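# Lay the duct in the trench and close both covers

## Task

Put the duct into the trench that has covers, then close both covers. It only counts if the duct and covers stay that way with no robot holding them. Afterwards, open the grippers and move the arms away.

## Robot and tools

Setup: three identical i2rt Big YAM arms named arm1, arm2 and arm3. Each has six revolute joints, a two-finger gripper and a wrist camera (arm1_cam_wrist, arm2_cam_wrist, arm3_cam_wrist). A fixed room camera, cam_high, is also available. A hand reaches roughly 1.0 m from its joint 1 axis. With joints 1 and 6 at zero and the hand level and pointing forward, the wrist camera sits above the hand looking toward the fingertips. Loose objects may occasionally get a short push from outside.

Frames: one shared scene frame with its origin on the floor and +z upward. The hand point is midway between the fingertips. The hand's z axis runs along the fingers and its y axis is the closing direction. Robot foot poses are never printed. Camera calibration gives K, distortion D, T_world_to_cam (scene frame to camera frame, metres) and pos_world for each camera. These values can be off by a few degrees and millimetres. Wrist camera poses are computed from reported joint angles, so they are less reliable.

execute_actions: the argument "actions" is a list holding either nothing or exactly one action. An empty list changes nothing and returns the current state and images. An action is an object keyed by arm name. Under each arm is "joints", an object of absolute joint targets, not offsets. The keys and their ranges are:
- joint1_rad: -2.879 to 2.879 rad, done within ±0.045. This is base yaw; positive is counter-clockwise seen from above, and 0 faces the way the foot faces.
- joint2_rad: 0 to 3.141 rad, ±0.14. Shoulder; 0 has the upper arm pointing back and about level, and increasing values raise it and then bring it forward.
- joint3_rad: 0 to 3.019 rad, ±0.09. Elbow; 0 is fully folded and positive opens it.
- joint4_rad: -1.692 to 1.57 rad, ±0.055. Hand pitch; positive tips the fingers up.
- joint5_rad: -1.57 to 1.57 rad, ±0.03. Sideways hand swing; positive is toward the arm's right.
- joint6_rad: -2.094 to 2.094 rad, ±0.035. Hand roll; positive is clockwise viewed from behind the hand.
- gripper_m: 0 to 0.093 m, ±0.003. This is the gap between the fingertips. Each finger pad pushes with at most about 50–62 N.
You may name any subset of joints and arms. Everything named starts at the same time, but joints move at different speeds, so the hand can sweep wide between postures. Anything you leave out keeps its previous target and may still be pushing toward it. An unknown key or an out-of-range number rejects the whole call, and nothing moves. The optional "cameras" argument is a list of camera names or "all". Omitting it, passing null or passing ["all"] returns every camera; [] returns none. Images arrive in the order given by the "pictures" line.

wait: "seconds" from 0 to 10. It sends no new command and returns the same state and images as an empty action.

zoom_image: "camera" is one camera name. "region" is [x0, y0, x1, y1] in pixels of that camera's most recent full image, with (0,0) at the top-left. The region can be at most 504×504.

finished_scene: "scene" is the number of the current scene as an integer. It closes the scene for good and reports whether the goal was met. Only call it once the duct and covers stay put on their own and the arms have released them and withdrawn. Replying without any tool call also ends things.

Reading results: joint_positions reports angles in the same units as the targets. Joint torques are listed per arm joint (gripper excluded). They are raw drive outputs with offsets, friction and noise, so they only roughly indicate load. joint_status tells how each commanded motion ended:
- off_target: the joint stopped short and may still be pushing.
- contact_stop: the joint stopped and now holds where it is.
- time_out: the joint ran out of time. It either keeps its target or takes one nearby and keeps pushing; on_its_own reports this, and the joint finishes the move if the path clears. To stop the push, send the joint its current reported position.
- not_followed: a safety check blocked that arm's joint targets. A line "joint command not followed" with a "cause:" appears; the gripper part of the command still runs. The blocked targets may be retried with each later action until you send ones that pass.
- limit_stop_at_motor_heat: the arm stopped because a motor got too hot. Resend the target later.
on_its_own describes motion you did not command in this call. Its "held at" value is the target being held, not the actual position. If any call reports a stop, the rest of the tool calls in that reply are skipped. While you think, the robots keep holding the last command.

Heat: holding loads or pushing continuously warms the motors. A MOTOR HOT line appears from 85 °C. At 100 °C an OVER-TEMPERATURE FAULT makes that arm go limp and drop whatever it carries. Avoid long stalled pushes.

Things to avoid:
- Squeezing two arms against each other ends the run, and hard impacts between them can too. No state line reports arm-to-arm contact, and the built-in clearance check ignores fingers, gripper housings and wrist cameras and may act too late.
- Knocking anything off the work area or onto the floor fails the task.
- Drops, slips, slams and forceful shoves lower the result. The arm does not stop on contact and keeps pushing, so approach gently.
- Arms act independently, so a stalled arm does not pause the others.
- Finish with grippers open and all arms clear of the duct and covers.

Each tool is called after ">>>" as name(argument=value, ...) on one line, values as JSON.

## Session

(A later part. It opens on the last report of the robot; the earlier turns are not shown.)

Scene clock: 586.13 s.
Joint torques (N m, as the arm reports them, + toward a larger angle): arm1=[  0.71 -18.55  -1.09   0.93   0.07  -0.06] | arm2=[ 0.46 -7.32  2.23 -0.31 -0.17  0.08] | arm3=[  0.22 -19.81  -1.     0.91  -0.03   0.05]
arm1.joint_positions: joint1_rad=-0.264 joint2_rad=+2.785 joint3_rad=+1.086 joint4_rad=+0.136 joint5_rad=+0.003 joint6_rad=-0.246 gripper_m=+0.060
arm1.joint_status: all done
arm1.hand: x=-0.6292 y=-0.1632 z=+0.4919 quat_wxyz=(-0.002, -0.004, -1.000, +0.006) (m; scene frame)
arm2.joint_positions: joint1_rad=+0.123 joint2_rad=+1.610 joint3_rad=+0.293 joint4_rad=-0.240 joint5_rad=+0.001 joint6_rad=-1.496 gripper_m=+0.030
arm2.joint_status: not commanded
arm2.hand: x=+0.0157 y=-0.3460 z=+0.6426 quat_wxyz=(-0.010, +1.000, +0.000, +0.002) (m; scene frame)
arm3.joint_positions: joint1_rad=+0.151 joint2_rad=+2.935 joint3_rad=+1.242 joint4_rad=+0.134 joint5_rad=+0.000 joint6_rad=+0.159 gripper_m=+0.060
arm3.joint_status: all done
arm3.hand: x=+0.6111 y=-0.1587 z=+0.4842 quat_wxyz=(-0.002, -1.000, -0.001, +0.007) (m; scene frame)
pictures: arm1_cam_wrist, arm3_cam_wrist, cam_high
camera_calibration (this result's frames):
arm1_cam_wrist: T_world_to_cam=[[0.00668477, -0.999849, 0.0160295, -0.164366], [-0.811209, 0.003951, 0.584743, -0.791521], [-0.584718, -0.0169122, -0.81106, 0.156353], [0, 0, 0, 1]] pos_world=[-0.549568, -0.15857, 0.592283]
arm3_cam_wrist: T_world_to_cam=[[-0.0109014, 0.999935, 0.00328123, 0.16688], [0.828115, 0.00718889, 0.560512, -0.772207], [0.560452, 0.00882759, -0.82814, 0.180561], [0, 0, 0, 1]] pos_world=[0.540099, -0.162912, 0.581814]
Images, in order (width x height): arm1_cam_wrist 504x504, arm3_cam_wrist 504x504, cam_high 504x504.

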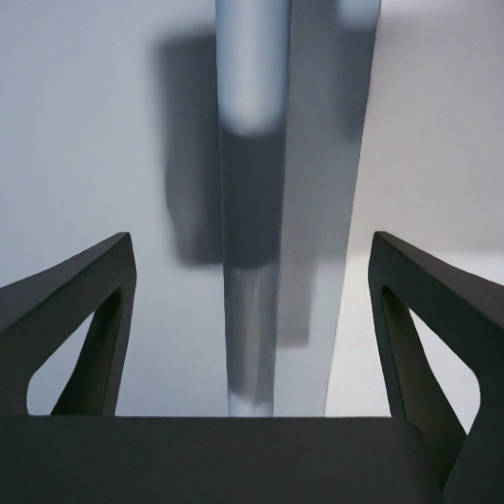

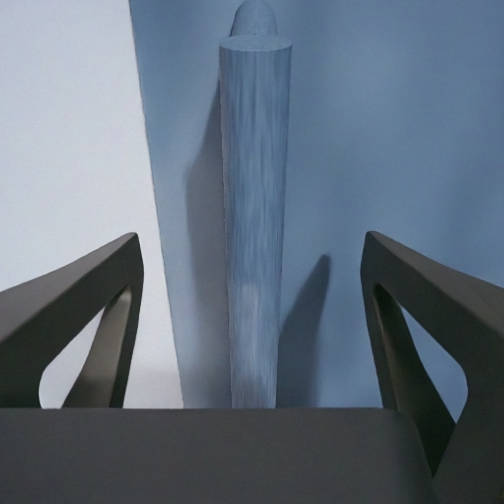

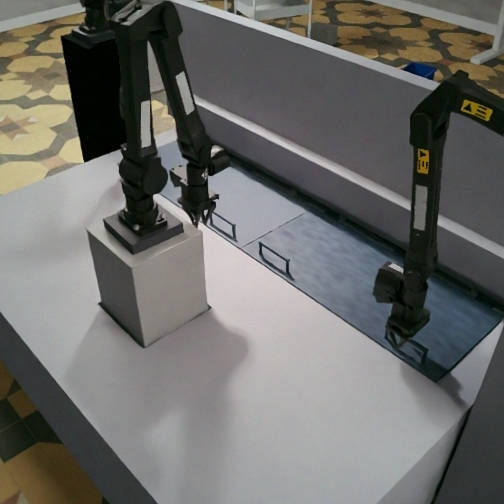

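>>> execute_actions(actions=[{"arm1": {"joints": {"joint1_rad": -0.24, "joint2_rad": 2.575, "joint3_rad": 0.944, "joint4_rad": 0.09}}, "arm2": {"joints": {"joint2_rad": 1.2, "joint3_rad": 0.3, "joint4_rad": 0.2}}, "arm3": {"joints": {"joint1_rad": 0.125, "joint2_rad": 2.73, "joint3_rad": 1.08, "joint4_rad": 0.11}}}], cameras=["cam_high"])

>>> execute_actions(actions=[{"arm1": {"joints": {"joint1_rad": -0.1, "joint2_rad": 1.6, "joint3_rad": 0.5, "joint4_rad": -0.1, "joint5_rad": 0.0}}, "arm3": {"joints": {"joint1_rad": 0.0, "joint2_rad": 1.7, "joint3_rad": 0.55, "joint4_rad": -0.1, "joint5_rad": 0.0}}}])

Scene clock: 591.77 s.
Joint torques (N m, as the arm reports them, + toward a larger angle): arm1=[  1.48 -16.93  -0.97   0.43   0.06  -0.1 ] | arm2=[ 0.19 -5.6   5.96  2.32 -0.13  0.12] | arm3=[ -1.06 -17.74  -1.     0.21  -0.03   0.04]
arm1.joint_positions: joint1_rad=-0.254 joint2_rad=+2.573 joint3_rad=+0.946 joint4_rad=+0.092 joint5_rad=+0.003 joint6_rad=-0.246 gripper_m=+0.060
arm1.joint_status: all done
arm1.hand: x=-0.6166 y=-0.1620 z=+0.5677 quat_wxyz=(-0.017, +0.001, -1.000, +0.010) (m; scene frame)
arm2.joint_positions: joint1_rad=+0.123 joint2_rad=+1.204 joint3_rad=+0.293 joint4_rad=+0.174 joint5_rad=+0.001 joint6_rad=-1.496 gripper_m=+0.030
arm2.joint_status: all done
arm2.hand: x=+0.0031 y=-0.1856 z=+0.7943 quat_wxyz=(-0.407, +0.913, +0.001, -0.028) (m; scene frame)
arm3.joint_positions: joint1_rad=+0.138 joint2_rad=+2.724 joint3_rad=+1.083 joint4_rad=+0.115 joint5_rad=+0.000 joint6_rad=+0.159 gripper_m=+0.060
arm3.joint_status: all done
arm3.hand: x=+0.5935 y=-0.1561 z=+0.5630 quat_wxyz=(-0.005, -1.000, +0.006, +0.023) (m; scene frame)
pictures: cam_high
Images, in order (width x height): cam_high 504x504.

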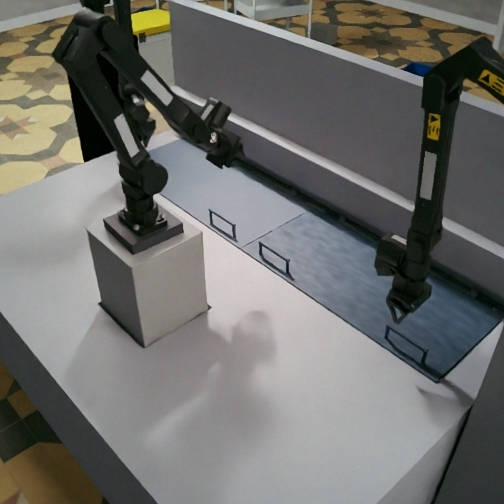

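Scene clock: 593.47 s.
Joint torques (N m, as the arm reports them, + toward a larger angle): arm1=[  0.01 -12.14   3.73   1.28   0.07  -0.08] | arm2=[ 0.51 -5.47  5.89  2.35 -0.13  0.1 ] | arm3=[  0.55 -11.95   3.11   0.88  -0.03   0.04]
arm1.joint_positions: joint1_rad=-0.092 joint2_rad=+1.605 joint3_rad=+0.509 joint4_rad=-0.100 joint5_rad=+0.003 joint6_rad=-0.247 gripper_m=+0.060
arm1.joint_status: all done
arm1.hand: x=-0.6042 y=-0.1018 z=+0.8553 quat_wxyz=(-0.183, +0.081, -0.979, +0.036) (m; scene frame)
arm2.joint_positions: joint1_rad=+0.123 joint2_rad=+1.204 joint3_rad=+0.293 joint4_rad=+0.174 joint5_rad=+0.001 joint6_rad=-1.496 gripper_m=+0.030
arm2.joint_status: not commanded
arm2.hand: x=+0.0031 y=-0.1856 z=+0.7943 quat_wxyz=(-0.407, +0.913, +0.001, -0.028) (m; scene frame)
arm3.joint_positions: joint1_rad=-0.007 joint2_rad=+1.703 joint3_rad=+0.552 joint4_rad=-0.097 joint5_rad=+0.000 joint6_rad=+0.159 gripper_m=+0.060
arm3.joint_status: all done
arm3.hand: x=+0.5970 y=-0.1006 z=+0.8826 quat_wxyz=(-0.014, -0.984, +0.077, +0.161) (m; scene frame)
pictures: arm1_cam_wrist, arm2_cam_wrist, arm3_cam_wrist, cam_high
camera_calibration (this result's frames):
arm1_cam_wrist: T_world_to_cam=[[0.158713, -0.98134, 0.108545, -0.094379], [-0.956184, -0.125382, 0.264558, -0.810872], [-0.246012, -0.145778, -0.958242, 0.784121], [0, 0, 0, 1]] pos_world=[-0.567461, -0.0799787, 0.976145]
arm2_cam_wrist: T_world_to_cam=[[0.0204785, 0.686352, 0.726981, -0.452678], [0.845543, -0.399907, 0.353739, -0.349476], [0.533514, 0.60745, -0.58853, 0.702242], [0, 0, 0, 1]] pos_world=[-0.0698885, -0.255639, 0.866002]
arm3_cam_wrist: T_world_to_cam=[[0.141302, 0.98903, -0.0430437, 0.0563068], [0.951163, -0.123581, 0.282873, -0.825774], [0.274451, -0.0809122, -0.958191, 0.794311], [0, 0, 0, 1]] pos_world=[0.55949, -0.0934699, 0.997115]
Images, in order (width x height): arm1_cam_wrist 504x504, arm2_cam_wrist 504x504, arm3_cam_wrist 504x504, cam_high 504x504.

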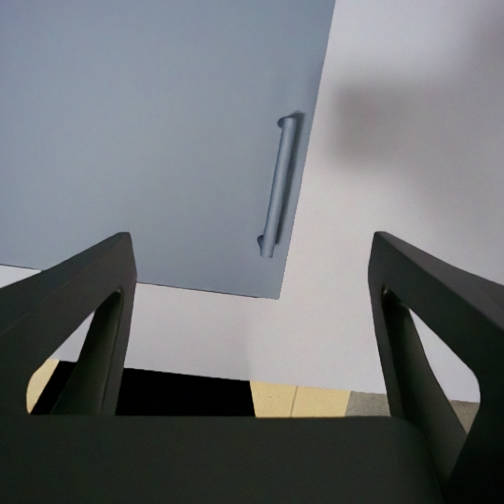

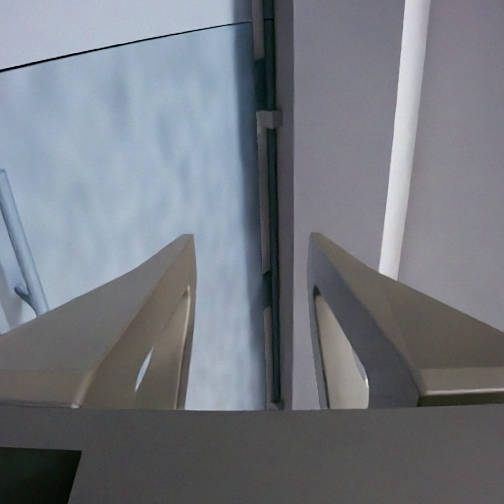

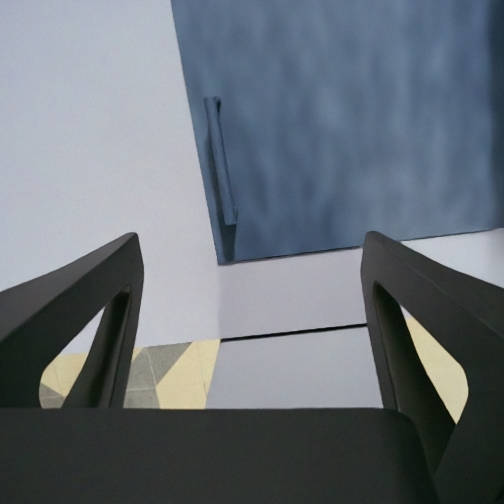

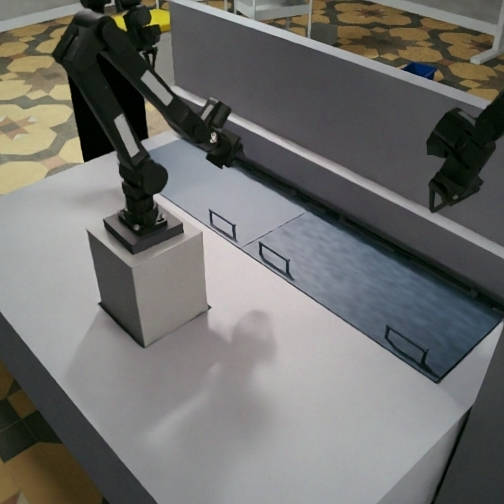

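>>> zoom_image(camera="cam_high", region=[150, 130, 504, 410])

Region (150, 130, 504, 410) of cam_high's 504x504 image, scaled by 1.424, with more detail than that image has; it fills the top 399 rows of this view, and the rest is white.

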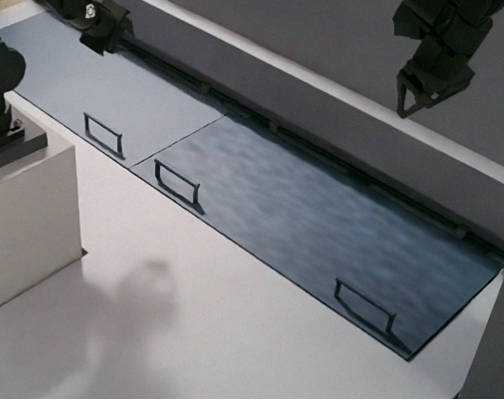

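Both covers are flush with the duct inside, and all arms are clear.

>>> finished_scene(scene=1)

The scene is finished: the task was done.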